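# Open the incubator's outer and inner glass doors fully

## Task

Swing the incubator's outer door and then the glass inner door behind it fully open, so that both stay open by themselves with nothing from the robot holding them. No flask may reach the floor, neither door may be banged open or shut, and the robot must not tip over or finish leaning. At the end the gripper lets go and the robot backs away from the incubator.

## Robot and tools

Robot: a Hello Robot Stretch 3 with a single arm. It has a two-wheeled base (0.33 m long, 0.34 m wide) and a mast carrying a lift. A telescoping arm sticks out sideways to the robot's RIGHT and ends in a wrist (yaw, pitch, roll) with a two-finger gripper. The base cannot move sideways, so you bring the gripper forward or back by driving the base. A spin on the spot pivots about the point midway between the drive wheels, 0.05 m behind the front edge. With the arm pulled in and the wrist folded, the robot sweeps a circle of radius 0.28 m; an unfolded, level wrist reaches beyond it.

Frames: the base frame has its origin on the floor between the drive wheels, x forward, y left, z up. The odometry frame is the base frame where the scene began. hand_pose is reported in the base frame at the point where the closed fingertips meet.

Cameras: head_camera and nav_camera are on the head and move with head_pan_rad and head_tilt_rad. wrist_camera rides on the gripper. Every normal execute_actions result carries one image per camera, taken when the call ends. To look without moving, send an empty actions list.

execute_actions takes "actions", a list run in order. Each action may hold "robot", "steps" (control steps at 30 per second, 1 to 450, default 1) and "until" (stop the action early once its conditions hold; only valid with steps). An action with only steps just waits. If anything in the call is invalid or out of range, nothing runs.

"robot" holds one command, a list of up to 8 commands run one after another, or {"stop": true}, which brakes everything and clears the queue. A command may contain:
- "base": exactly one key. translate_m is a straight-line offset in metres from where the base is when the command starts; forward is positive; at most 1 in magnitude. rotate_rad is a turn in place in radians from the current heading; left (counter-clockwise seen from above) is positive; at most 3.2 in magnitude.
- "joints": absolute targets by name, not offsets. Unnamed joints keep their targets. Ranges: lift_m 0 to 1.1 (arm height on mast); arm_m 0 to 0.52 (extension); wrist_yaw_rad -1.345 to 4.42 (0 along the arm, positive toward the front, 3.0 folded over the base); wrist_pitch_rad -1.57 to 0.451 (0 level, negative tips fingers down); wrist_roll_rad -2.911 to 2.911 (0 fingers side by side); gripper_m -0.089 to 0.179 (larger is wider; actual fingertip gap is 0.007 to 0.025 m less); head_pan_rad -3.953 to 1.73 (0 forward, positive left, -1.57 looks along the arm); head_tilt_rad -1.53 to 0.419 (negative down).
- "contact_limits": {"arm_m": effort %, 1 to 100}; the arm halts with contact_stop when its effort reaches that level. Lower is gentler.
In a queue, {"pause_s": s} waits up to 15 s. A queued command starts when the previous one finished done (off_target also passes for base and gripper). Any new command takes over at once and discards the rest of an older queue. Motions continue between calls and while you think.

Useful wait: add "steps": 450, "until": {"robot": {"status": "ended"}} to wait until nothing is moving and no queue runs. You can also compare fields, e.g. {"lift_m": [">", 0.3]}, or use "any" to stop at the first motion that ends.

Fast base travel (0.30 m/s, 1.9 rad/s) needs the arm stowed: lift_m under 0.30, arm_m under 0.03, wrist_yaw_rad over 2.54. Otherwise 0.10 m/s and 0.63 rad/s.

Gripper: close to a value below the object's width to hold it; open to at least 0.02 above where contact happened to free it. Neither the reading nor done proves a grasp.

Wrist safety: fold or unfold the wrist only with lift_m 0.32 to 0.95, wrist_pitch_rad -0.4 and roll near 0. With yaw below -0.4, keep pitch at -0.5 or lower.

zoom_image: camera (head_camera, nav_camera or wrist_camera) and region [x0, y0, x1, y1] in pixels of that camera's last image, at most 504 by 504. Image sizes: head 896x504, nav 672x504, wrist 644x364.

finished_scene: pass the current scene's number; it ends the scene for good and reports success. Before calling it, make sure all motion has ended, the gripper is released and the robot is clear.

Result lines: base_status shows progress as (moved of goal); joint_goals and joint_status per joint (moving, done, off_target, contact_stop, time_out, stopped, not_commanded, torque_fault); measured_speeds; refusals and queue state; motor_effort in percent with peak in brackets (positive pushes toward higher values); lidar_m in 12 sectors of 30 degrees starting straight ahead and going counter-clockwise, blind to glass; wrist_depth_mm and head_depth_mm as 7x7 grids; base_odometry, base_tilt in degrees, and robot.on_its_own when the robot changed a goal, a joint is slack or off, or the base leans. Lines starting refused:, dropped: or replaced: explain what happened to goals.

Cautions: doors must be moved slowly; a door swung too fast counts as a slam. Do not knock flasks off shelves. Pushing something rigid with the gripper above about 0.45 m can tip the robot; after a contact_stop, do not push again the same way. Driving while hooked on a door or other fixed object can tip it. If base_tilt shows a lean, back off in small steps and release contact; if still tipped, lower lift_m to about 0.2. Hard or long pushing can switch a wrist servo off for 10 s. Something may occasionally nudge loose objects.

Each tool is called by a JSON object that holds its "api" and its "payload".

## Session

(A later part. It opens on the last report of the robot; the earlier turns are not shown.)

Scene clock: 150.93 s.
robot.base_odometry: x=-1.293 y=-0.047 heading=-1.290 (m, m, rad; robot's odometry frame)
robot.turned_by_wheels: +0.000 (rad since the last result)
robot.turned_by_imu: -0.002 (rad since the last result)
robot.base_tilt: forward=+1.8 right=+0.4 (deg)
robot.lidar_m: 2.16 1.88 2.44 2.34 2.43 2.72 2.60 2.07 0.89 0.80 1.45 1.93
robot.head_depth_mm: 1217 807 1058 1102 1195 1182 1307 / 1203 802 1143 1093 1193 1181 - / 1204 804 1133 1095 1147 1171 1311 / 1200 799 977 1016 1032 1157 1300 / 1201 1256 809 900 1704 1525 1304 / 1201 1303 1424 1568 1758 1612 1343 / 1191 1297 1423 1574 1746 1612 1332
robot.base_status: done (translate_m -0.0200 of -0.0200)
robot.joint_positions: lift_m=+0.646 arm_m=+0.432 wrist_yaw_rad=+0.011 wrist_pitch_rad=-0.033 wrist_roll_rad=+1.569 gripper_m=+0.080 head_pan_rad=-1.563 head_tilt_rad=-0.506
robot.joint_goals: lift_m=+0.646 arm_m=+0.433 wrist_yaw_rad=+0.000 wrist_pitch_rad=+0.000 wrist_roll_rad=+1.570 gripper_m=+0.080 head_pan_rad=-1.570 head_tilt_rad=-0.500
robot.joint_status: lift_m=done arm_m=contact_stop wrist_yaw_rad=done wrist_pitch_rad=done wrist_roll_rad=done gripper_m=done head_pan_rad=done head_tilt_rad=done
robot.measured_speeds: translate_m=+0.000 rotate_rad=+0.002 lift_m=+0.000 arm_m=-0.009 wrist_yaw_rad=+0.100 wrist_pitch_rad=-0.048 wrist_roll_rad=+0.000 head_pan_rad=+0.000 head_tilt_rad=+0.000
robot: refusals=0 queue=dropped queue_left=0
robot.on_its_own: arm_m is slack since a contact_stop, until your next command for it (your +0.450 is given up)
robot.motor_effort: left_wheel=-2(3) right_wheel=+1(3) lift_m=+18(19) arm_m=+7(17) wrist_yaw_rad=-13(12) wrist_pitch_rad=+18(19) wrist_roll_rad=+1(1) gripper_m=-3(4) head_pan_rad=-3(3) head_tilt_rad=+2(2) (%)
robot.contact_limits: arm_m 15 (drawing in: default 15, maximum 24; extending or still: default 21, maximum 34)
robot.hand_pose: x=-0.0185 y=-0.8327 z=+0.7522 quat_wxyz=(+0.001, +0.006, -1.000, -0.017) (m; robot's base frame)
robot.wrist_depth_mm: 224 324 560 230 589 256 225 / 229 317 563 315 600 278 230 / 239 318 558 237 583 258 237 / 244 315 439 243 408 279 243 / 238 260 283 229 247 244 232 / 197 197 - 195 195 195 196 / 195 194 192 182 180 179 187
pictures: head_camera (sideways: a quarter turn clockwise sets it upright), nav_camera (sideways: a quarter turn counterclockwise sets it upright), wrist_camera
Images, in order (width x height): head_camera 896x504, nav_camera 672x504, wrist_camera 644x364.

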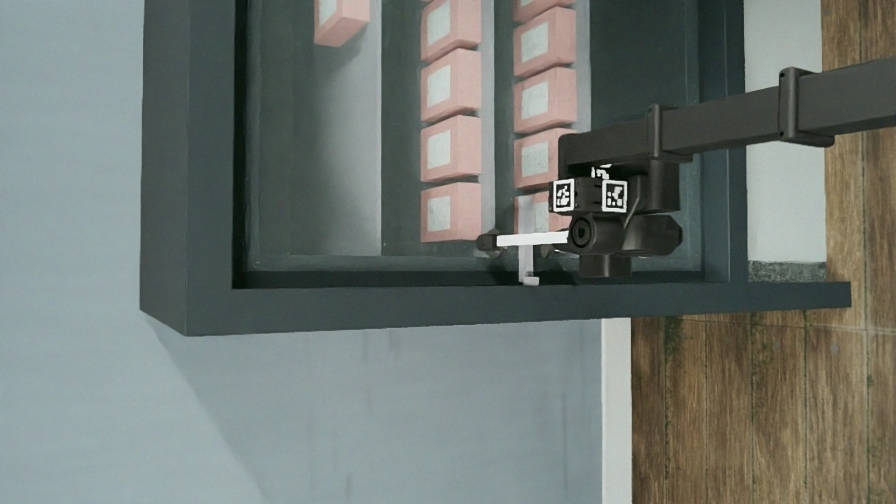

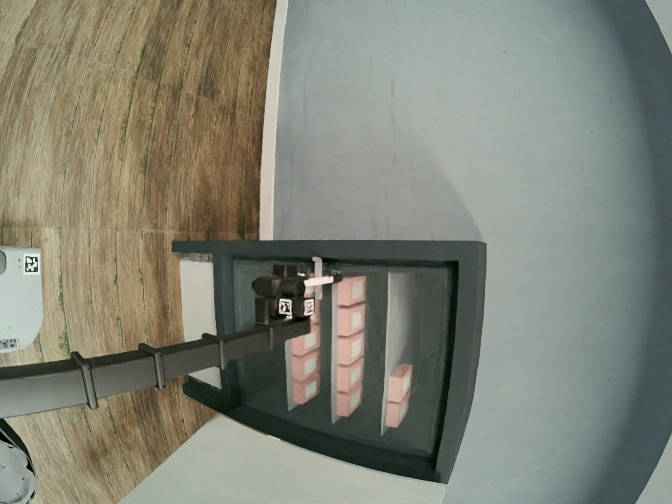

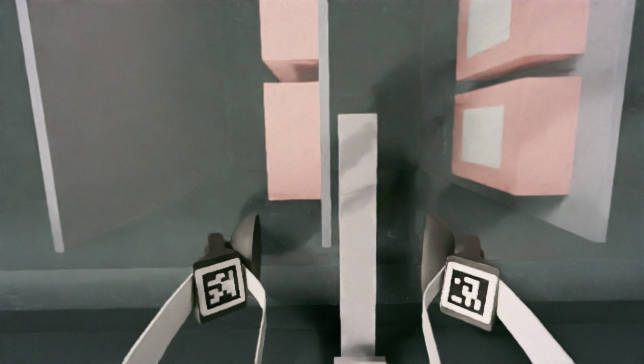

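Touching the glass. Close and roll.

{"api": "execute_actions", "payload": {"actions": [{"robot":{"joints":{"arm_m":0.425}},"steps":30},{"robot":{"joints":{"gripper_m":-0.03}},"steps":60},{"robot":{"joints":{"wrist_roll_rad":0.85}},"steps":120,"until":{"robot":{"status":"ended"}}}]}}

Scene clock: 155.17 s.
robot.base_odometry: x=-1.293 y=-0.047 heading=-1.290 (m, m, rad; robot's odometry frame)
robot.turned_by_wheels: +0.000 (rad since the last result)
robot.turned_by_imu: -0.026 (rad since the last result)
robot.base_tilt: forward=+2.1 right=+0.7 (deg)
robot.lidar_m: 2.16 1.88 2.47 2.34 2.42 2.74 2.60 2.13 0.90 0.80 1.44 1.89
robot.head_depth_mm: 1217 802 1001 1091 1194 1205 1315 / 1209 789 1119 1090 1188 1187 - / 1202 775 1109 1086 1138 1162 1306 / 1199 762 1030 1021 1070 1154 1305 / 1190 739 800 888 1017 1161 1268 / 1184 1299 1409 1555 1747 1625 1332 / 1178 1283 1404 1546 1731 1599 1332
robot.base_status: done (translate_m -0.0200 of -0.0200)
robot.joint_positions: lift_m=+0.646 arm_m=+0.424 wrist_yaw_rad=+0.020 wrist_pitch_rad=+0.014 wrist_roll_rad=+0.885 gripper_m=-0.023 head_pan_rad=-1.563 head_tilt_rad=-0.506
robot.joint_goals: lift_m=+0.646 arm_m=+0.425 wrist_yaw_rad=+0.000 wrist_pitch_rad=+0.000 wrist_roll_rad=+0.850 gripper_m=-0.024 head_pan_rad=-1.570 head_tilt_rad=-0.500
robot.joint_status: lift_m=done arm_m=done wrist_yaw_rad=done wrist_pitch_rad=done wrist_roll_rad=off_target gripper_m=done head_pan_rad=done head_tilt_rad=done
robot.measured_speeds: translate_m=+0.000 rotate_rad=+0.000 lift_m=+0.000 arm_m=+0.000 wrist_yaw_rad=+0.000 wrist_pitch_rad=+0.000 wrist_roll_rad=+0.000 head_pan_rad=+0.000 head_tilt_rad=+0.000
robot: refusals=0 queue=dropped queue_left=0
robot.on_its_own: gripper_m is held at -0.024, not at your -0.030, by its stall guard, which is still easing; wrist_yaw_rad is at rest, and its effort (-20) is outside its rest range (-12 to +12)
robot.motor_effort: left_wheel=+0(3) right_wheel=+1(3) lift_m=+19(18) arm_m=+11(11) wrist_yaw_rad=-20(21) wrist_pitch_rad=-8(16) wrist_roll_rad=-18(39) gripper_m=-26(100) head_pan_rad=-3(3) head_tilt_rad=+2(2) (%)
robot.hand_pose: x=-0.0163 y=-0.8251 z=+0.7642 quat_wxyz=(+0.337, +0.007, -0.942, +0.010) (m; robot's base frame)
robot.wrist_depth_mm: 316 249 308 594 605 253 522 / 214 252 394 618 239 607 414 / 193 229 452 627 280 552 299 / 195 196 271 249 647 368 254 / 166 198 199 156 554 323 249 / 152 168 202 160 - 264 249 / 156 155 185 204 234 262 378
pictures: head_camera (sideways: a quarter turn clockwise sets it upright), nav_camera (sideways: a quarter turn counterclockwise sets it upright), wrist_camera
Images, in order (width x height): head_camera 896x504, nav_camera 672x504, wrist_camera 644x364.

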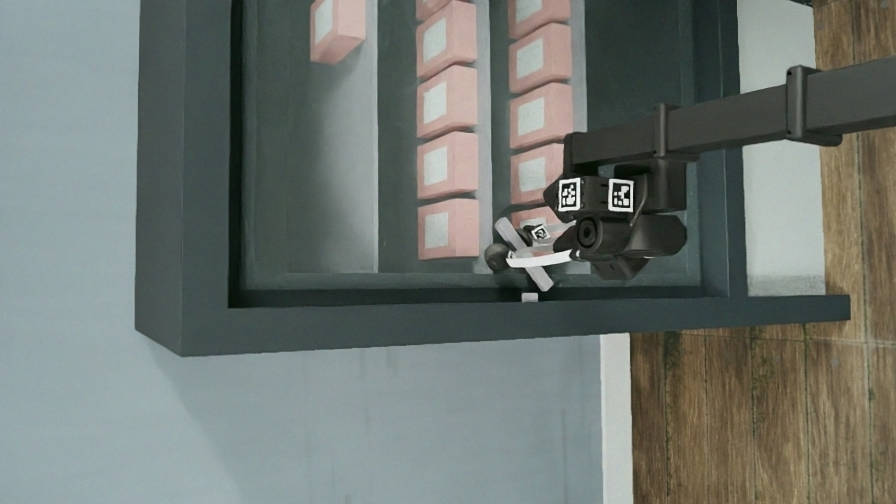

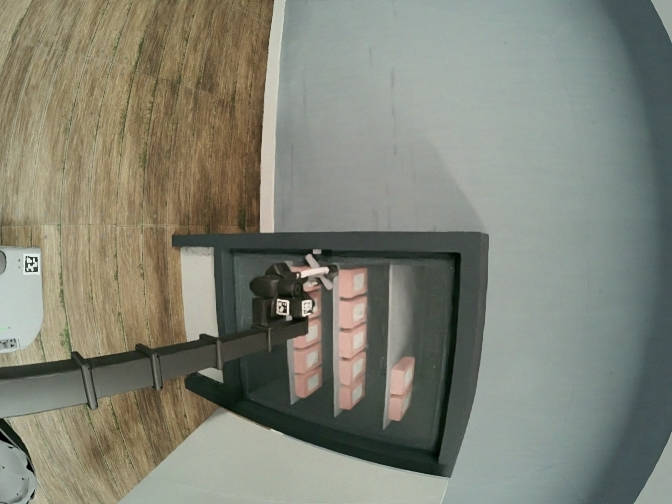

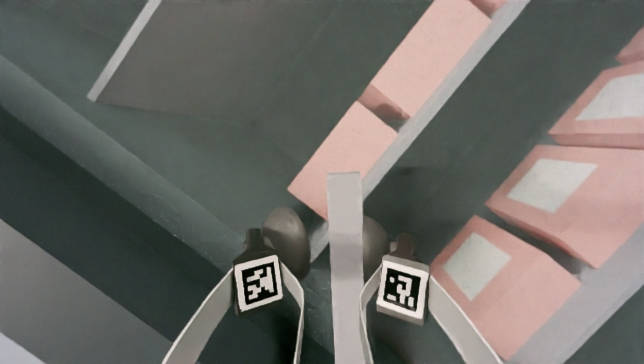

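Unlatched. Pull.

{"api": "execute_actions", "payload": {"actions": [{"robot":{"joints":{"wrist_roll_rad":0.9,"arm_m":0.33,"wrist_yaw_rad":-0.1},"contact_limits":{"arm_m":20}},"steps":90,"until":{"robot":{"status":"ended"}}},{"robot":{"joints":{"arm_m":0.22,"wrist_yaw_rad":-0.25},"contact_limits":{"arm_m":20}},"steps":90,"until":{"robot":{"status":"ended"}}},{"robot":{"base":{"translate_m":-0.06},"joints":{"arm_m":0.12,"wrist_yaw_rad":-0.38},"contact_limits":{"arm_m":20}},"steps":90,"until":{"robot":{"status":"ended"}}}]}}

Scene clock: 161.50 s.
robot.base_odometry: x=-1.310 y=+0.010 heading=-1.290 (m, m, rad; robot's odometry frame)
robot.turned_by_wheels: +0.000 (rad since the last result)
robot.turned_by_imu: +0.002 (rad since the last result)
robot.base_tilt: forward=+2.1 right=+0.7 (deg)
robot.lidar_m: 2.22 1.93 2.47 2.34 2.41 2.68 2.54 2.12 0.90 0.81 1.44 1.90
robot.head_depth_mm: 1212 796 994 1090 1191 1200 1321 / 1211 776 1112 1085 1187 1197 1330 / 1204 772 1109 1080 1185 1182 - / 1199 786 1102 1071 1178 1174 1308 / 1187 783 857 953 1035 1143 1266 / 1186 900 801 1514 1718 1596 1325 / 1177 1287 1401 1552 1744 1602 1336
robot.base_status: done (translate_m -0.0600 of -0.0600)
robot.joint_positions: lift_m=+0.646 arm_m=+0.120 wrist_yaw_rad=-0.393 wrist_pitch_rad=+0.020 wrist_roll_rad=+0.897 gripper_m=-0.020 head_pan_rad=-1.563 head_tilt_rad=-0.506
robot.joint_goals: lift_m=+0.646 arm_m=+0.120 wrist_yaw_rad=-0.380 wrist_pitch_rad=+0.000 wrist_roll_rad=+0.900 gripper_m=-0.021 head_pan_rad=-1.570 head_tilt_rad=-0.500
robot.joint_status: lift_m=done arm_m=done wrist_yaw_rad=done wrist_pitch_rad=done wrist_roll_rad=done gripper_m=done head_pan_rad=done head_tilt_rad=done
robot.measured_speeds: translate_m=+0.000 rotate_rad=+0.000 lift_m=+0.000 arm_m=+0.000 wrist_yaw_rad=+0.000 wrist_pitch_rad=+0.000 wrist_roll_rad=+0.000 head_pan_rad=+0.000 head_tilt_rad=+0.000
robot: refusals=0 queue=done queue_left=0
robot.on_its_own: gripper_m is held at -0.021, not at your -0.030, by its stall guard, which is not easing now
robot.motor_effort: left_wheel=-3(18) right_wheel=+10(64) lift_m=+19(19) arm_m=-3(11) wrist_yaw_rad=+11(88) wrist_pitch_rad=-11(11) wrist_roll_rad=+1(15) gripper_m=-15(26) head_pan_rad=-3(3) head_tilt_rad=+1(2) (%)
robot.contact_limits: arm_m 20 (drawing in: default 15, maximum 24; extending or still: default 21, maximum 34)
robot.hand_pose: x=-0.1197 y=-0.5025 z=+0.7657 quat_wxyz=(+0.326, -0.187, -0.925, -0.056) (m; robot's base frame)
robot.wrist_depth_mm: - 514 661 612 580 485 436 / 450 528 744 678 621 529 476 / 479 636 825 912 681 599 519 / 519 770 946 999 743 634 603 / 510 692 900 586 885 697 608 / 440 560 702 161 806 610 615 / 386 449 627 157 757 567 603
pictures: head_camera (sideways: a quarter turn clockwise sets it upright), nav_camera (sideways: a quarter turn counterclockwise sets it upright), wrist_camera
replaced: robot.wrist_yaw_rad: its motion had ended off_target
Images, in order (width x height): head_camera 896x504, nav_camera 672x504, wrist_camera 644x364.

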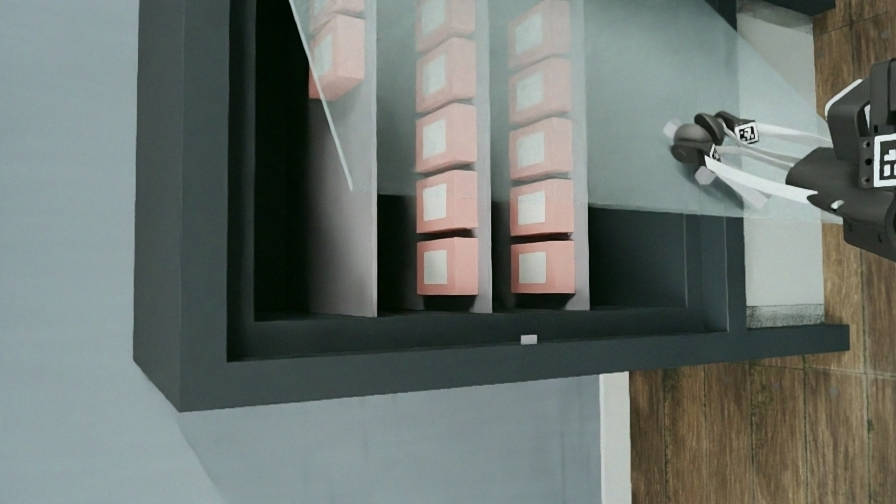

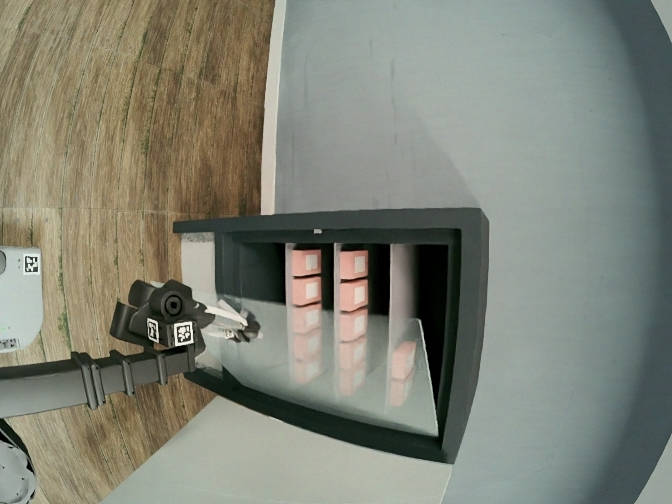

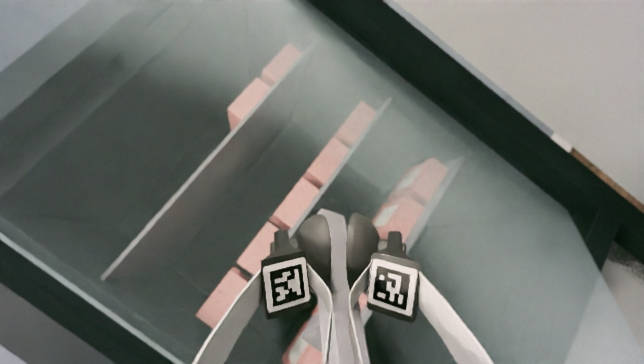

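{"api": "execute_actions", "payload": {"actions": [{"robot":{"joints":{"gripper_m":0.08}},"steps":40},{"robot":[{"joints":{"arm_m":0.0}},{"joints":{"wrist_yaw_rad":0,"wrist_roll_rad":0,"gripper_m":0.0},"base":{"translate_m":0.1}},{"joints":{"arm_m":0.3},"contact_limits":{"arm_m":15}},{"base":{"translate_m":-0.25}}],"steps":450,"until":{"robot":{"status":"ended"}}}]}}

Scene clock: 175.37 s.
robot.base_odometry: x=-1.351 y=+0.154 heading=-1.289 (m, m, rad; robot's odometry frame)
robot.turned_by_wheels: +0.001 (rad since the last result)
robot.turned_by_imu: +0.246 (rad since the last result)
robot.base_tilt: forward=+2.1 right=+0.8 (deg)
robot.lidar_m: 2.04 2.61 2.37 2.36 2.64 2.43 2.42 1.69 0.85 0.82 1.56 2.36
robot.head_depth_mm: 1150 754 1060 1000 1100 1141 1223 / 1173 771 1055 1040 1154 1176 - / 1191 784 1122 1089 1144 - 1283 / 1215 783 863 962 1052 1145 1303 / 1236 1310 837 1590 1773 1525 1305 / 1268 1376 1508 1682 1854 1613 1333 / 1293 1407 1548 1731 1878 1604 1329
robot.base_status: done (translate_m -0.2500 of -0.2500)
robot.joint_positions: lift_m=+0.646 arm_m=+0.300 wrist_yaw_rad=+0.004 wrist_pitch_rad=-0.026 wrist_roll_rad=+0.003 gripper_m=+0.000 head_pan_rad=-1.564 head_tilt_rad=-0.501
robot.joint_goals: lift_m=+0.646 arm_m=+0.300 wrist_yaw_rad=+0.000 wrist_pitch_rad=+0.000 wrist_roll_rad=+0.000 gripper_m=+0.000 head_pan_rad=-1.570 head_tilt_rad=-0.500
robot.joint_status: lift_m=done arm_m=done wrist_yaw_rad=done wrist_pitch_rad=done wrist_roll_rad=done gripper_m=done head_pan_rad=done head_tilt_rad=done
robot.measured_speeds: translate_m=+0.000 rotate_rad=+0.000 lift_m=+0.000 arm_m=+0.000 wrist_yaw_rad=+0.000 wrist_pitch_rad=+0.000 wrist_roll_rad=+0.000 head_pan_rad=+0.000 head_tilt_rad=+0.000
robot: refusals=0 queue=done queue_left=0
robot.on_its_own: right_wheel is at rest, and its effort (-20) is outside its rest range (-18 to +18)
robot.motor_effort: left_wheel=+4(23) right_wheel=-20(87) lift_m=+23(25) arm_m=+2(10) wrist_yaw_rad=-4(13) wrist_pitch_rad=+13(22) wrist_roll_rad=-1(4) gripper_m=-2(81) head_pan_rad=-3(2) head_tilt_rad=-1(2) (%)
robot.contact_limits: arm_m 15 (drawing in: default 15, maximum 24; extending or still: default 21, maximum 34)
robot.hand_pose: x=-0.0204 y=-0.7003 z=+0.7539 quat_wxyz=(+0.706, +0.011, -0.708, -0.008) (m; robot's base frame)
robot.wrist_depth_mm: - 982 267 305 459 467 479 / - - 277 315 705 661 616 / - - 288 326 370 340 323 / - - 297 335 731 694 637 / - - 306 338 693 669 661 / - - - - 419 392 387 / - - - 364 599 365 338
pictures: head_camera (sideways: a quarter turn clockwise sets it upright), nav_camera (sideways: a quarter turn counterclockwise sets it upright), wrist_camera
Images, in order (width x height): head_camera 896x504, nav_camera 672x504, wrist_camera 644x364.

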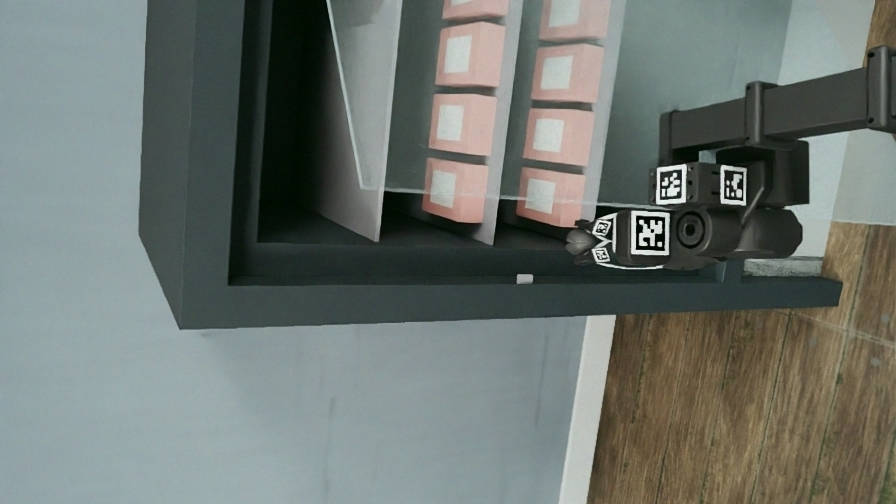

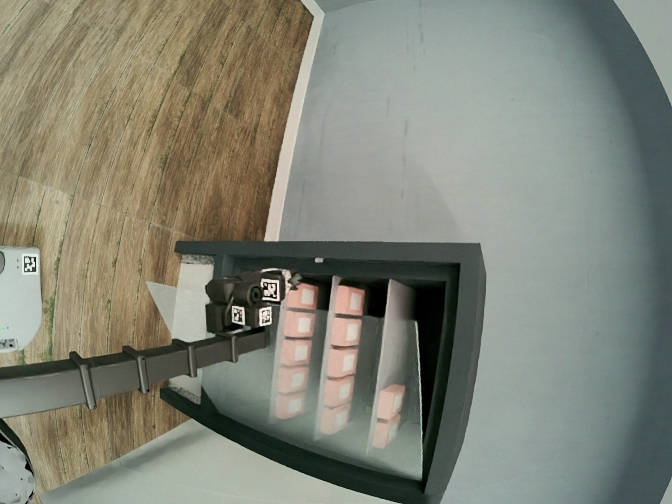

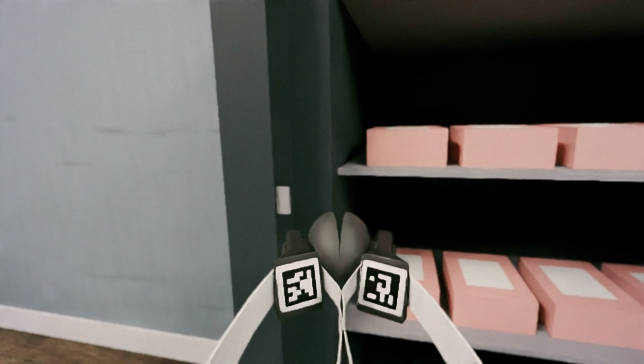

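{"api": "execute_actions", "payload": {"actions": [{"robot":[{"base":{"translate_m":0.06}},{"joints":{"arm_m":0.0}},{"base":{"translate_m":0.3}},{"base":{"rotate_rad":-1.8},"joints":{"head_pan_rad":-0.8}}],"steps":450,"until":{"robot":{"status":"ended"}}}]}}

Scene clock: 189.63 s.
robot.base_odometry: x=-1.251 y=-0.192 heading=-3.090 (m, m, rad; robot's odometry frame)
robot.turned_by_wheels: -1.800 (rad since the last result)
robot.turned_by_imu: -1.785 (rad since the last result)
robot.base_tilt: forward=+2.1 right=+0.7 (deg)
robot.lidar_m: 0.87 1.51 2.02 1.99 2.05 2.39 2.26 2.35 2.91 2.77 2.17 0.96
robot.head_depth_mm: 2609 912 970 1058 1161 1487 1349 / 2426 949 1011 1103 1221 1541 1340 / 2162 985 1048 1151 1285 1611 1337 / 1925 1012 1097 1204 1350 1623 1336 / 1726 1063 1154 1296 1425 1569 1333 / 1578 1067 1185 1303 1412 1458 1335 / 1455 939 1257 1218 1314 1263 1326
robot.base_status: done (rotate_rad -1.7999 of -1.8000)
robot.joint_positions: lift_m=+0.646 arm_m=+0.002 wrist_yaw_rad=+0.000 wrist_pitch_rad=-0.026 wrist_roll_rad=+0.003 gripper_m=+0.000 head_pan_rad=-0.807 head_tilt_rad=-0.501
robot.joint_goals: lift_m=+0.646 arm_m=+0.000 wrist_yaw_rad=+0.000 wrist_pitch_rad=+0.000 wrist_roll_rad=+0.000 gripper_m=+0.000 head_pan_rad=-0.800 head_tilt_rad=-0.500
robot.joint_status: lift_m=done arm_m=done wrist_yaw_rad=done wrist_pitch_rad=done wrist_roll_rad=done gripper_m=done head_pan_rad=done head_tilt_rad=done
robot.measured_speeds: translate_m=+0.000 rotate_rad=+0.000 lift_m=+0.000 arm_m=+0.000 wrist_yaw_rad=+0.000 wrist_pitch_rad=+0.000 wrist_roll_rad=+0.000 head_pan_rad=+0.000 head_tilt_rad=+0.000
robot: refusals=0 queue=done queue_left=0
robot.motor_effort: left_wheel=+1(7) right_wheel=-4(21) lift_m=+22(22) arm_m=-2(3) wrist_yaw_rad=+0(4) wrist_pitch_rad=+13(12) wrist_roll_rad=-1(1) gripper_m=-2(3) head_pan_rad=+3(37) head_tilt_rad=+0(0) (%)
robot.hand_pose: x=-0.0213 y=-0.4024 z=+0.7539 quat_wxyz=(+0.706, +0.010, -0.708, -0.009) (m; robot's base frame)
robot.wrist_depth_mm: 635 674 737 - - - - / 650 697 756 - - - - / 662 712 772 - - - - / 678 739 807 - - - - / 695 756 815 - - - - / 713 778 832 - - - - / 718 804 - - - - -
pictures: head_camera (sideways: a quarter turn clockwise sets it upright), nav_camera (sideways: a quarter turn counterclockwise sets it upright), wrist_camera
Images, in order (width x height): head_camera 896x504, nav_camera 672x504, wrist_camera 644x364.

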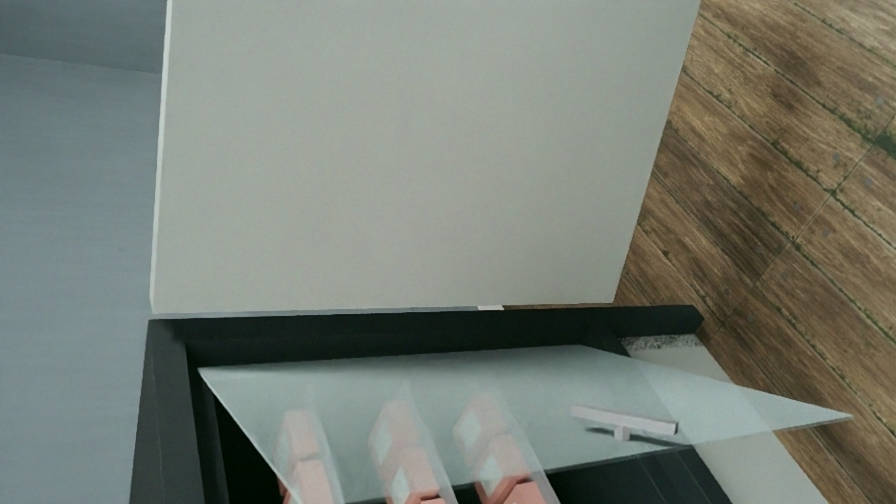

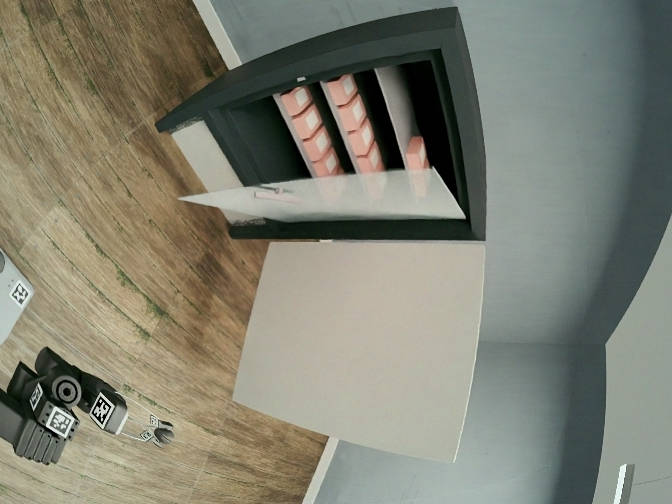

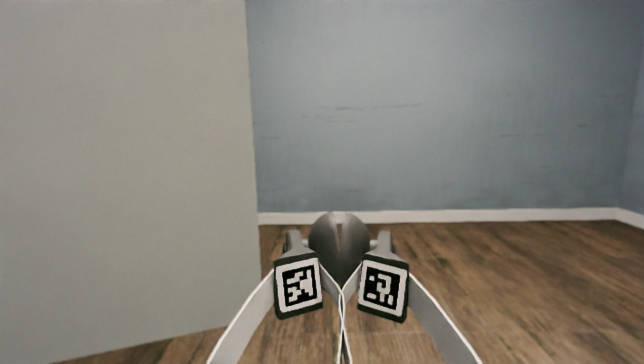

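{"api": "execute_actions", "payload": {"actions": [{"robot":[{"base":{"rotate_rad":1.57}},{"base":{"translate_m":0.5}},{"base":{"rotate_rad":-1.57},"joints":{"head_pan_rad":-0.5,"head_tilt_rad":-0.8}}],"steps":450,"until":{"robot":{"status":"ended"}}}]}}

Scene clock: 203.63 s.
robot.base_odometry: x=-1.226 y=-0.691 heading=-3.090 (m, m, rad; robot's odometry frame)
robot.turned_by_wheels: +0.000 (rad since the last result)
robot.turned_by_imu: -0.002 (rad since the last result)
robot.base_tilt: forward=+2.1 right=+0.7 (deg)
robot.lidar_m: 1.45 1.49 1.56 1.49 1.26 2.05 2.29 2.37 3.18 3.26 1.32 1.04
robot.head_depth_mm: 1235 1467 1624 1803 1554 1336 1181 / 1333 1383 1557 1720 1555 1332 1174 / 925 1092 1351 1597 1552 1333 1174 / 1013 1154 1326 1565 1544 1332 1165 / 1210 1401 1677 1788 1544 1333 1165 / 1347 1536 1746 1821 1534 1325 1160 / 1277 1444 1639 1778 1536 1317 1157
robot.base_status: done (rotate_rad -1.5699 of -1.5700)
robot.joint_positions: lift_m=+0.646 arm_m=+0.002 wrist_yaw_rad=+0.000 wrist_pitch_rad=-0.026 wrist_roll_rad=+0.003 gripper_m=+0.000 head_pan_rad=-0.507 head_tilt_rad=-0.790
robot.joint_goals: lift_m=+0.646 arm_m=+0.000 wrist_yaw_rad=+0.000 wrist_pitch_rad=+0.000 wrist_roll_rad=+0.000 gripper_m=+0.000 head_pan_rad=-0.500 head_tilt_rad=-0.800
robot.joint_status: lift_m=done arm_m=done wrist_yaw_rad=done wrist_pitch_rad=done wrist_roll_rad=done gripper_m=done head_pan_rad=done head_tilt_rad=done
robot.measured_speeds: translate_m=+0.000 rotate_rad=+0.000 lift_m=+0.000 arm_m=+0.000 wrist_yaw_rad=+0.000 wrist_pitch_rad=+0.000 wrist_roll_rad=+0.000 head_pan_rad=+0.000 head_tilt_rad=+0.000
robot: refusals=0 queue=done queue_left=0
robot.motor_effort: left_wheel=+1(3) right_wheel=-2(8) lift_m=+22(22) arm_m=-1(2) wrist_yaw_rad=+1(1) wrist_pitch_rad=+13(13) wrist_roll_rad=-1(1) gripper_m=-2(2) head_pan_rad=+3(22) head_tilt_rad=-4(20) (%)
robot.hand_pose: x=-0.0213 y=-0.4024 z=+0.7539 quat_wxyz=(+0.706, +0.010, -0.708, -0.009) (m; robot's base frame)
robot.wrist_depth_mm: - - - - - - - / - - - - - - - / - - - - - - - / - - - - - - - / - - - - - - - / - - - - - - - / - - - - - - -
pictures: head_camera (sideways: a quarter turn clockwise sets it upright), nav_camera (sideways: a quarter turn counterclockwise sets it upright), wrist_camera
Images, in order (width x height): head_camera 896x504, nav_camera 672x504, wrist_camera 644x364.

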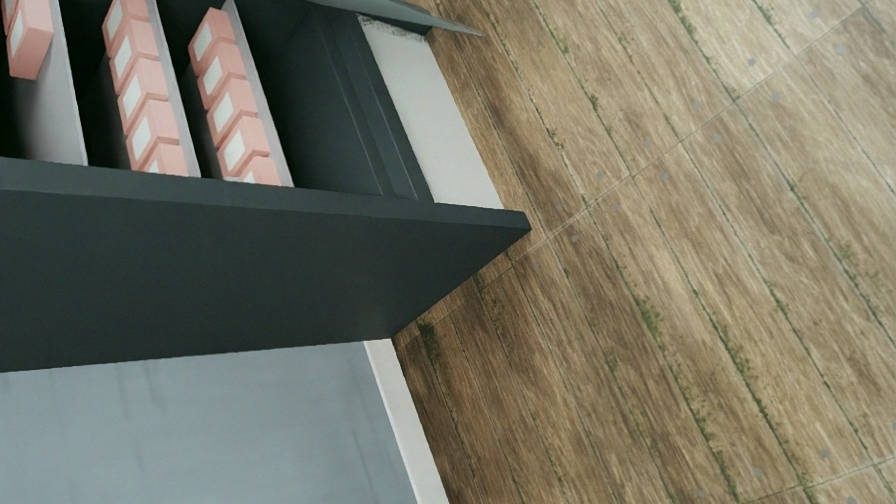

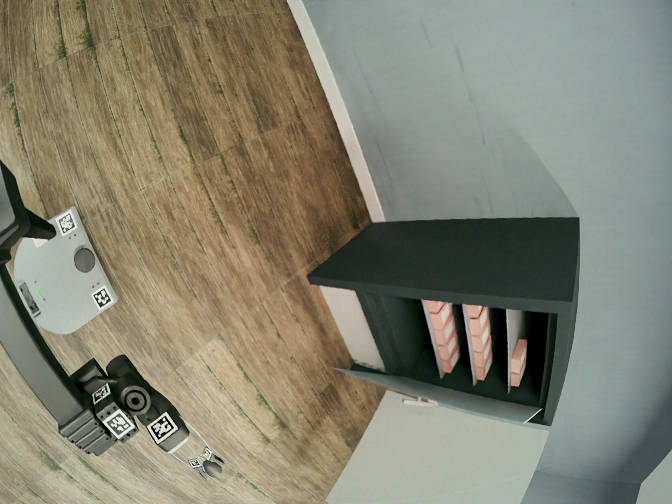

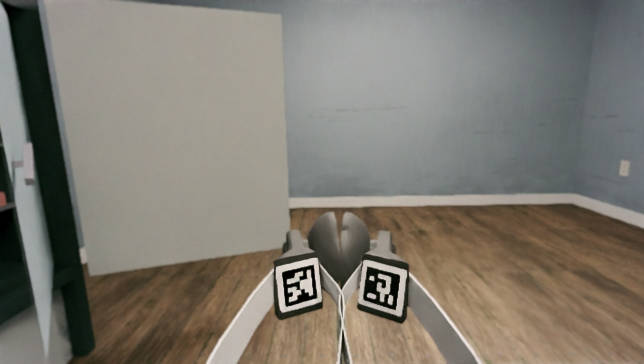

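{"api": "execute_actions", "payload": {"actions": [{"robot":{"base":{"translate_m":0.5},"joints":{"arm_m":0.2,"head_pan_rad":-1.0,"head_tilt_rad":-0.8}},"steps":450,"until":{"robot":{"status":"ended"}}}]}}

Scene clock: 210.73 s.
robot.base_odometry: x=-1.725 y=-0.717 heading=-3.090 (m, m, rad; robot's odometry frame)
robot.turned_by_wheels: +0.000 (rad since the last result)
robot.turned_by_imu: -0.001 (rad since the last result)
robot.base_tilt: forward=+2.1 right=+0.7 (deg)
robot.lidar_m: 0.95 0.98 1.31 1.51 1.55 1.61 2.79 2.88 3.42 3.25 0.68 0.80
robot.head_depth_mm: 1129 1265 1446 1864 1556 1341 1171 / 1094 1272 1484 1748 1544 1334 1169 / 992 1139 1313 1391 1549 1326 1170 / 586 675 795 963 1206 1328 1168 / 610 703 825 997 1255 1321 1168 / 652 756 898 1105 1437 1317 1165 / 700 820 988 1240 1497 1317 1164
robot.base_status: done (translate_m +0.5000 of +0.5000)
robot.joint_positions: lift_m=+0.646 arm_m=+0.200 wrist_yaw_rad=+0.000 wrist_pitch_rad=-0.026 wrist_roll_rad=+0.003 gripper_m=+0.000 head_pan_rad=-0.993 head_tilt_rad=-0.790
robot.joint_goals: lift_m=+0.646 arm_m=+0.200 wrist_yaw_rad=+0.000 wrist_pitch_rad=+0.000 wrist_roll_rad=+0.000 gripper_m=+0.000 head_pan_rad=-1.000 head_tilt_rad=-0.800
robot.joint_status: lift_m=done arm_m=done wrist_yaw_rad=done wrist_pitch_rad=done wrist_roll_rad=done gripper_m=done head_pan_rad=done head_tilt_rad=done
robot.measured_speeds: translate_m=+0.000 rotate_rad=+0.000 lift_m=+0.000 arm_m=+0.000 wrist_yaw_rad=+0.000 wrist_pitch_rad=+0.000 wrist_roll_rad=+0.000 head_pan_rad=+0.000 head_tilt_rad=+0.000
robot: refusals=0 queue=done queue_left=0
robot.motor_effort: left_wheel=+1(5) right_wheel=-3(3) lift_m=+23(23) arm_m=+2(3) wrist_yaw_rad=+0(1) wrist_pitch_rad=+13(13) wrist_roll_rad=-1(1) gripper_m=-2(3) head_pan_rad=-2(24) head_tilt_rad=-4(5) (%)
robot.hand_pose: x=-0.0214 y=-0.6002 z=+0.7539 quat_wxyz=(+0.706, +0.010, -0.708, -0.009) (m; robot's base frame)
robot.wrist_depth_mm: 717 769 820 923 990 - - / 755 766 854 947 - - - / 768 772 872 958 - - - / 805 804 878 979 - - - / 645 823 922 977 - - - / 855 861 933 - - - - / 677 741 - - - - -
pictures: head_camera (sideways: a quarter turn clockwise sets it upright), nav_camera (sideways: a quarter turn counterclockwise sets it upright), wrist_camera
Images, in order (width x height): head_camera 896x504, nav_camera 672x504, wrist_camera 644x364.

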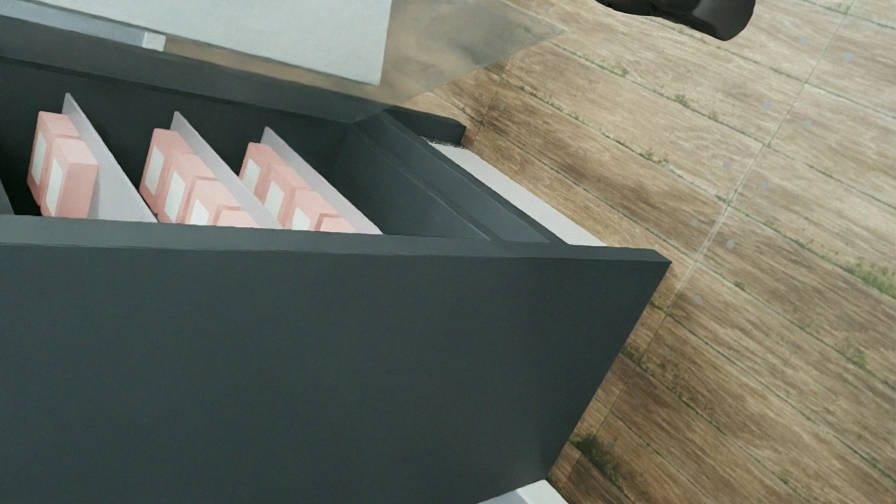

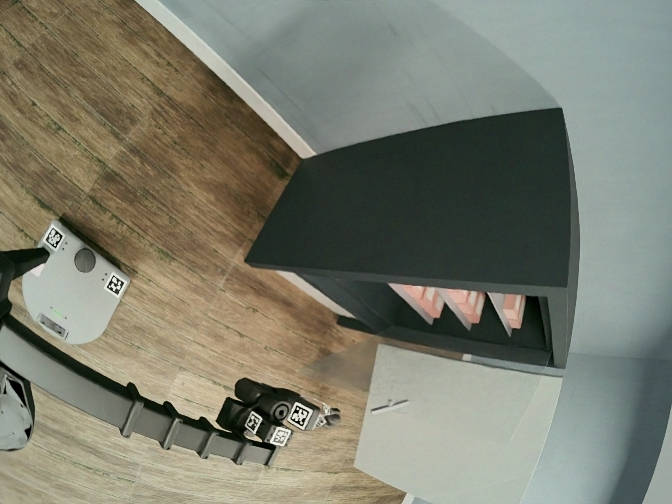

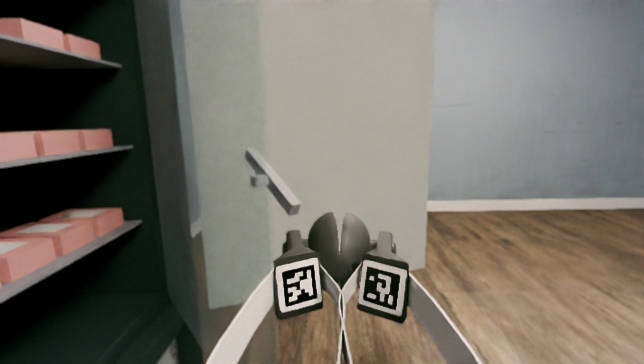

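{"api": "execute_actions", "payload": {"actions": [{"robot":[{"base":{"translate_m":0.12}},{"joints":{"arm_m":0.52},"contact_limits":{"arm_m":12}}],"steps":450,"until":{"robot":{"status":"ended"}}}]}}

Scene clock: 217.13 s.
robot.base_odometry: x=-1.845 y=-0.723 heading=-3.090 (m, m, rad; robot's odometry frame)
robot.turned_by_wheels: +0.000 (rad since the last result)
robot.turned_by_imu: -0.001 (rad since the last result)
robot.base_tilt: forward=+2.1 right=+0.7 (deg)
robot.lidar_m: 0.83 0.86 1.14 1.51 1.55 1.71 2.91 3.02 3.41 1.25 0.63 0.80
robot.head_depth_mm: 1033 1194 1428 1795 1555 1339 1177 / 531 1052 1306 1378 1553 1333 1172 / 539 609 703 841 1138 1302 1167 / 572 650 753 896 1100 1305 1164 / 607 699 817 986 1240 1327 1166 / 647 749 890 1099 1424 1319 1163 / 692 813 977 1220 1429 1317 1160
robot.base_status: done (translate_m +0.1200 of +0.1200)
robot.joint_positions: lift_m=+0.646 arm_m=+0.520 wrist_yaw_rad=+0.001 wrist_pitch_rad=-0.026 wrist_roll_rad=+0.003 gripper_m=+0.000 head_pan_rad=-0.993 head_tilt_rad=-0.790
robot.joint_goals: lift_m=+0.646 arm_m=+0.520 wrist_yaw_rad=+0.000 wrist_pitch_rad=+0.000 wrist_roll_rad=+0.000 gripper_m=+0.000 head_pan_rad=-1.000 head_tilt_rad=-0.800
robot.joint_status: lift_m=done arm_m=done wrist_yaw_rad=done wrist_pitch_rad=done wrist_roll_rad=done gripper_m=done head_pan_rad=done head_tilt_rad=done
robot.measured_speeds: translate_m=+0.000 rotate_rad=+0.000 lift_m=+0.000 arm_m=+0.000 wrist_yaw_rad=+0.000 wrist_pitch_rad=+0.000 wrist_roll_rad=+0.000 head_pan_rad=+0.000 head_tilt_rad=+0.000
robot: refusals=0 queue=done queue_left=0
robot.motor_effort: left_wheel=+1(4) right_wheel=-3(9) lift_m=+23(22) arm_m=+3(4) wrist_yaw_rad=-1(7) wrist_pitch_rad=+13(13) wrist_roll_rad=-1(1) gripper_m=-3(3) head_pan_rad=-2(3) head_tilt_rad=-4(4) (%)
robot.contact_limits: arm_m 12 (drawing in: default 15, maximum 24; extending or still: default 21, maximum 34)
robot.hand_pose: x=-0.0212 y=-0.9202 z=+0.7539 quat_wxyz=(+0.706, +0.010, -0.708, -0.009) (m; robot's base frame)
robot.wrist_depth_mm: 428 478 502 557 607 678 - / 440 483 525 566 625 693 - / 456 497 540 588 648 725 - / 465 505 555 609 676 723 - / 485 524 571 606 699 760 - / 465 533 583 - 748 813 - / 509 547 618 662 742 - -
pictures: head_camera (sideways: a quarter turn clockwise sets it upright), nav_camera (sideways: a quarter turn counterclockwise sets it upright), wrist_camera
Images, in order (width x height): head_camera 896x504, nav_camera 672x504, wrist_camera 644x364.

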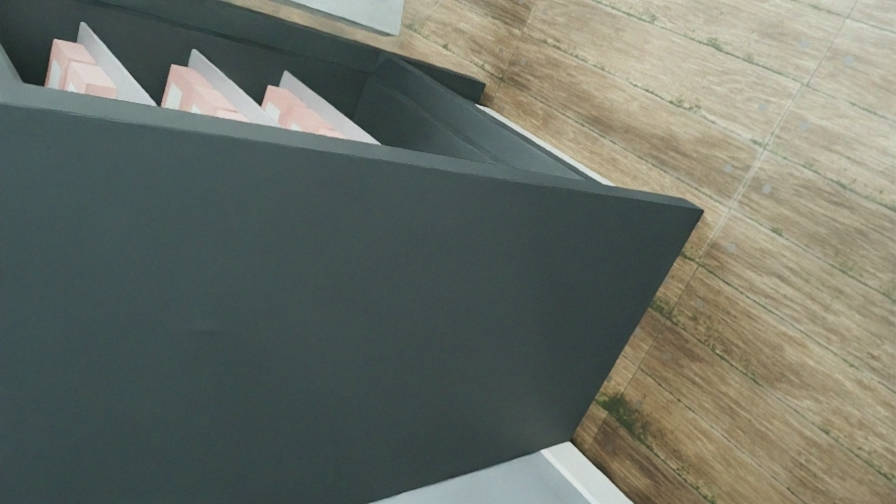

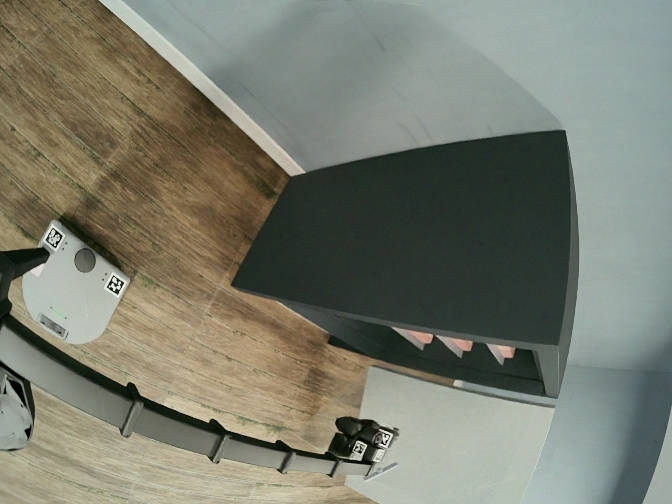

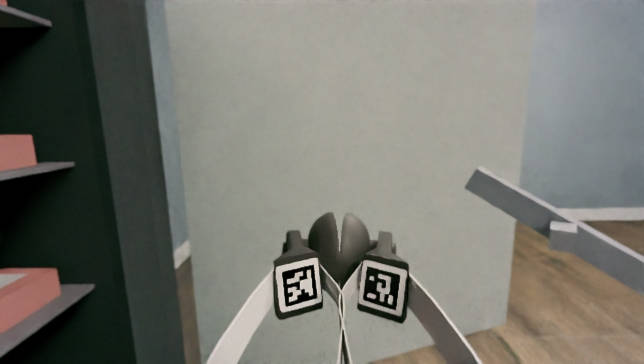

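{"api": "execute_actions", "payload": {"actions": [{"robot":{"base":{"translate_m":-0.12}},"steps":450,"until":{"robot":{"status":"ended"}}}]}}

Scene clock: 220.20 s.
robot.base_odometry: x=-1.725 y=-0.717 heading=-3.090 (m, m, rad; robot's odometry frame)
robot.turned_by_wheels: +0.000 (rad since the last result)
robot.turned_by_imu: +0.000 (rad since the last result)
robot.base_tilt: forward=+2.1 right=+0.8 (deg)
robot.lidar_m: 0.95 0.98 1.31 1.51 1.55 1.61 2.79 2.89 3.44 3.25 0.68 0.80
robot.head_depth_mm: 1129 1259 1450 1858 1563 1333 1175 / 1093 1266 1484 1758 1548 1337 1174 / 993 1135 1310 1388 1556 1341 1175 / 586 672 793 963 1214 1330 1166 / 612 704 824 993 1257 1324 1168 / 650 755 898 1102 1436 1324 1161 / 699 820 992 1243 1497 1307 1162
robot.base_status: done (translate_m -0.1200 of -0.1200)
robot.joint_positions: lift_m=+0.646 arm_m=+0.520 wrist_yaw_rad=+0.001 wrist_pitch_rad=-0.026 wrist_roll_rad=+0.003 gripper_m=+0.000 head_pan_rad=-0.993 head_tilt_rad=-0.790
robot.joint_goals: lift_m=+0.646 arm_m=+0.520 wrist_yaw_rad=+0.000 wrist_pitch_rad=+0.000 wrist_roll_rad=+0.000 gripper_m=+0.000 head_pan_rad=-1.000 head_tilt_rad=-0.800
robot.joint_status: lift_m=done arm_m=done wrist_yaw_rad=done wrist_pitch_rad=done wrist_roll_rad=done gripper_m=done head_pan_rad=done head_tilt_rad=done
robot.measured_speeds: translate_m=+0.000 rotate_rad=+0.000 lift_m=+0.000 arm_m=+0.000 wrist_yaw_rad=+0.000 wrist_pitch_rad=+0.000 wrist_roll_rad=+0.000 head_pan_rad=+0.000 head_tilt_rad=+0.000
robot: refusals=0 queue=done queue_left=0
robot.motor_effort: left_wheel=+0(1) right_wheel=-3(10) lift_m=+22(23) arm_m=+3(3) wrist_yaw_rad=-1(1) wrist_pitch_rad=+13(13) wrist_roll_rad=-2(1) gripper_m=-2(2) head_pan_rad=-3(2) head_tilt_rad=-4(4) (%)
robot.contact_limits: arm_m 12 (drawing in: default 15, maximum 24; extending or still: default 21, maximum 34)
robot.hand_pose: x=-0.0212 y=-0.9202 z=+0.7539 quat_wxyz=(+0.706, +0.010, -0.708, -0.009) (m; robot's base frame)
robot.wrist_depth_mm: 478 509 546 601 655 - - / 485 514 566 617 691 - - / 501 536 569 631 700 - - / 512 550 592 632 717 - - / 523 567 610 657 719 - - / 525 583 629 - 794 - - / 533 608 634 714 - - -
pictures: head_camera (sideways: a quarter turn clockwise sets it upright), nav_camera (sideways: a quarter turn counterclockwise sets it upright), wrist_camera
Images, in order (width x height): head_camera 896x504, nav_camera 672x504, wrist_camera 644x364.

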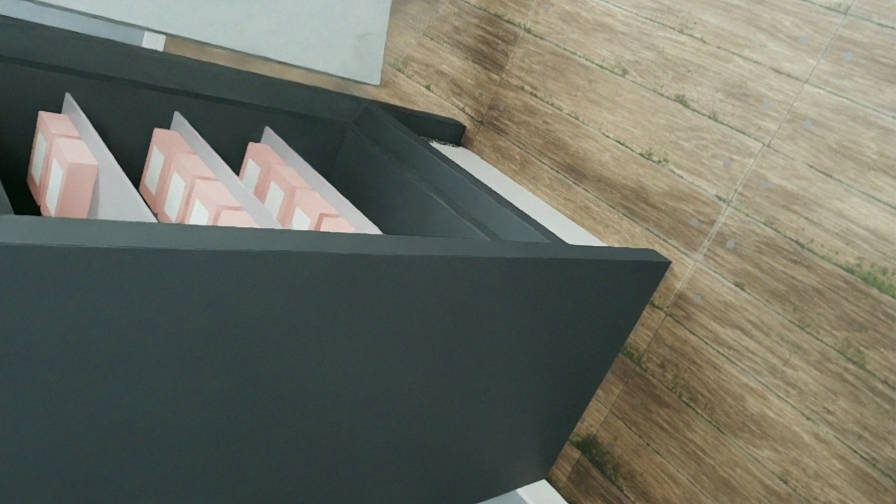

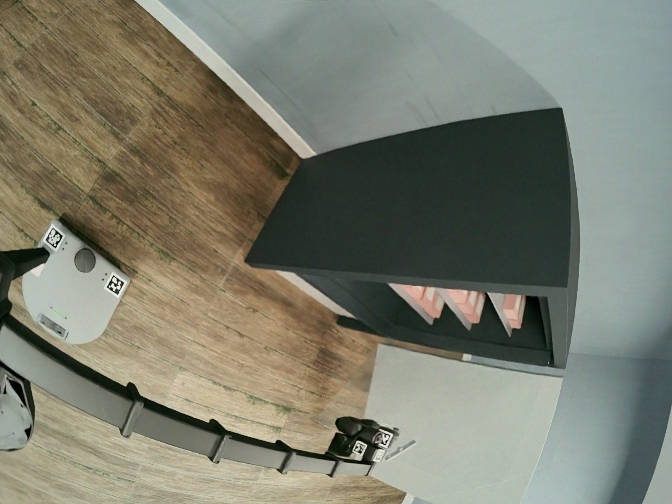

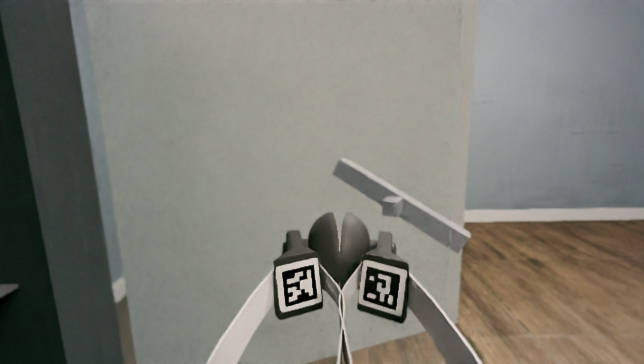

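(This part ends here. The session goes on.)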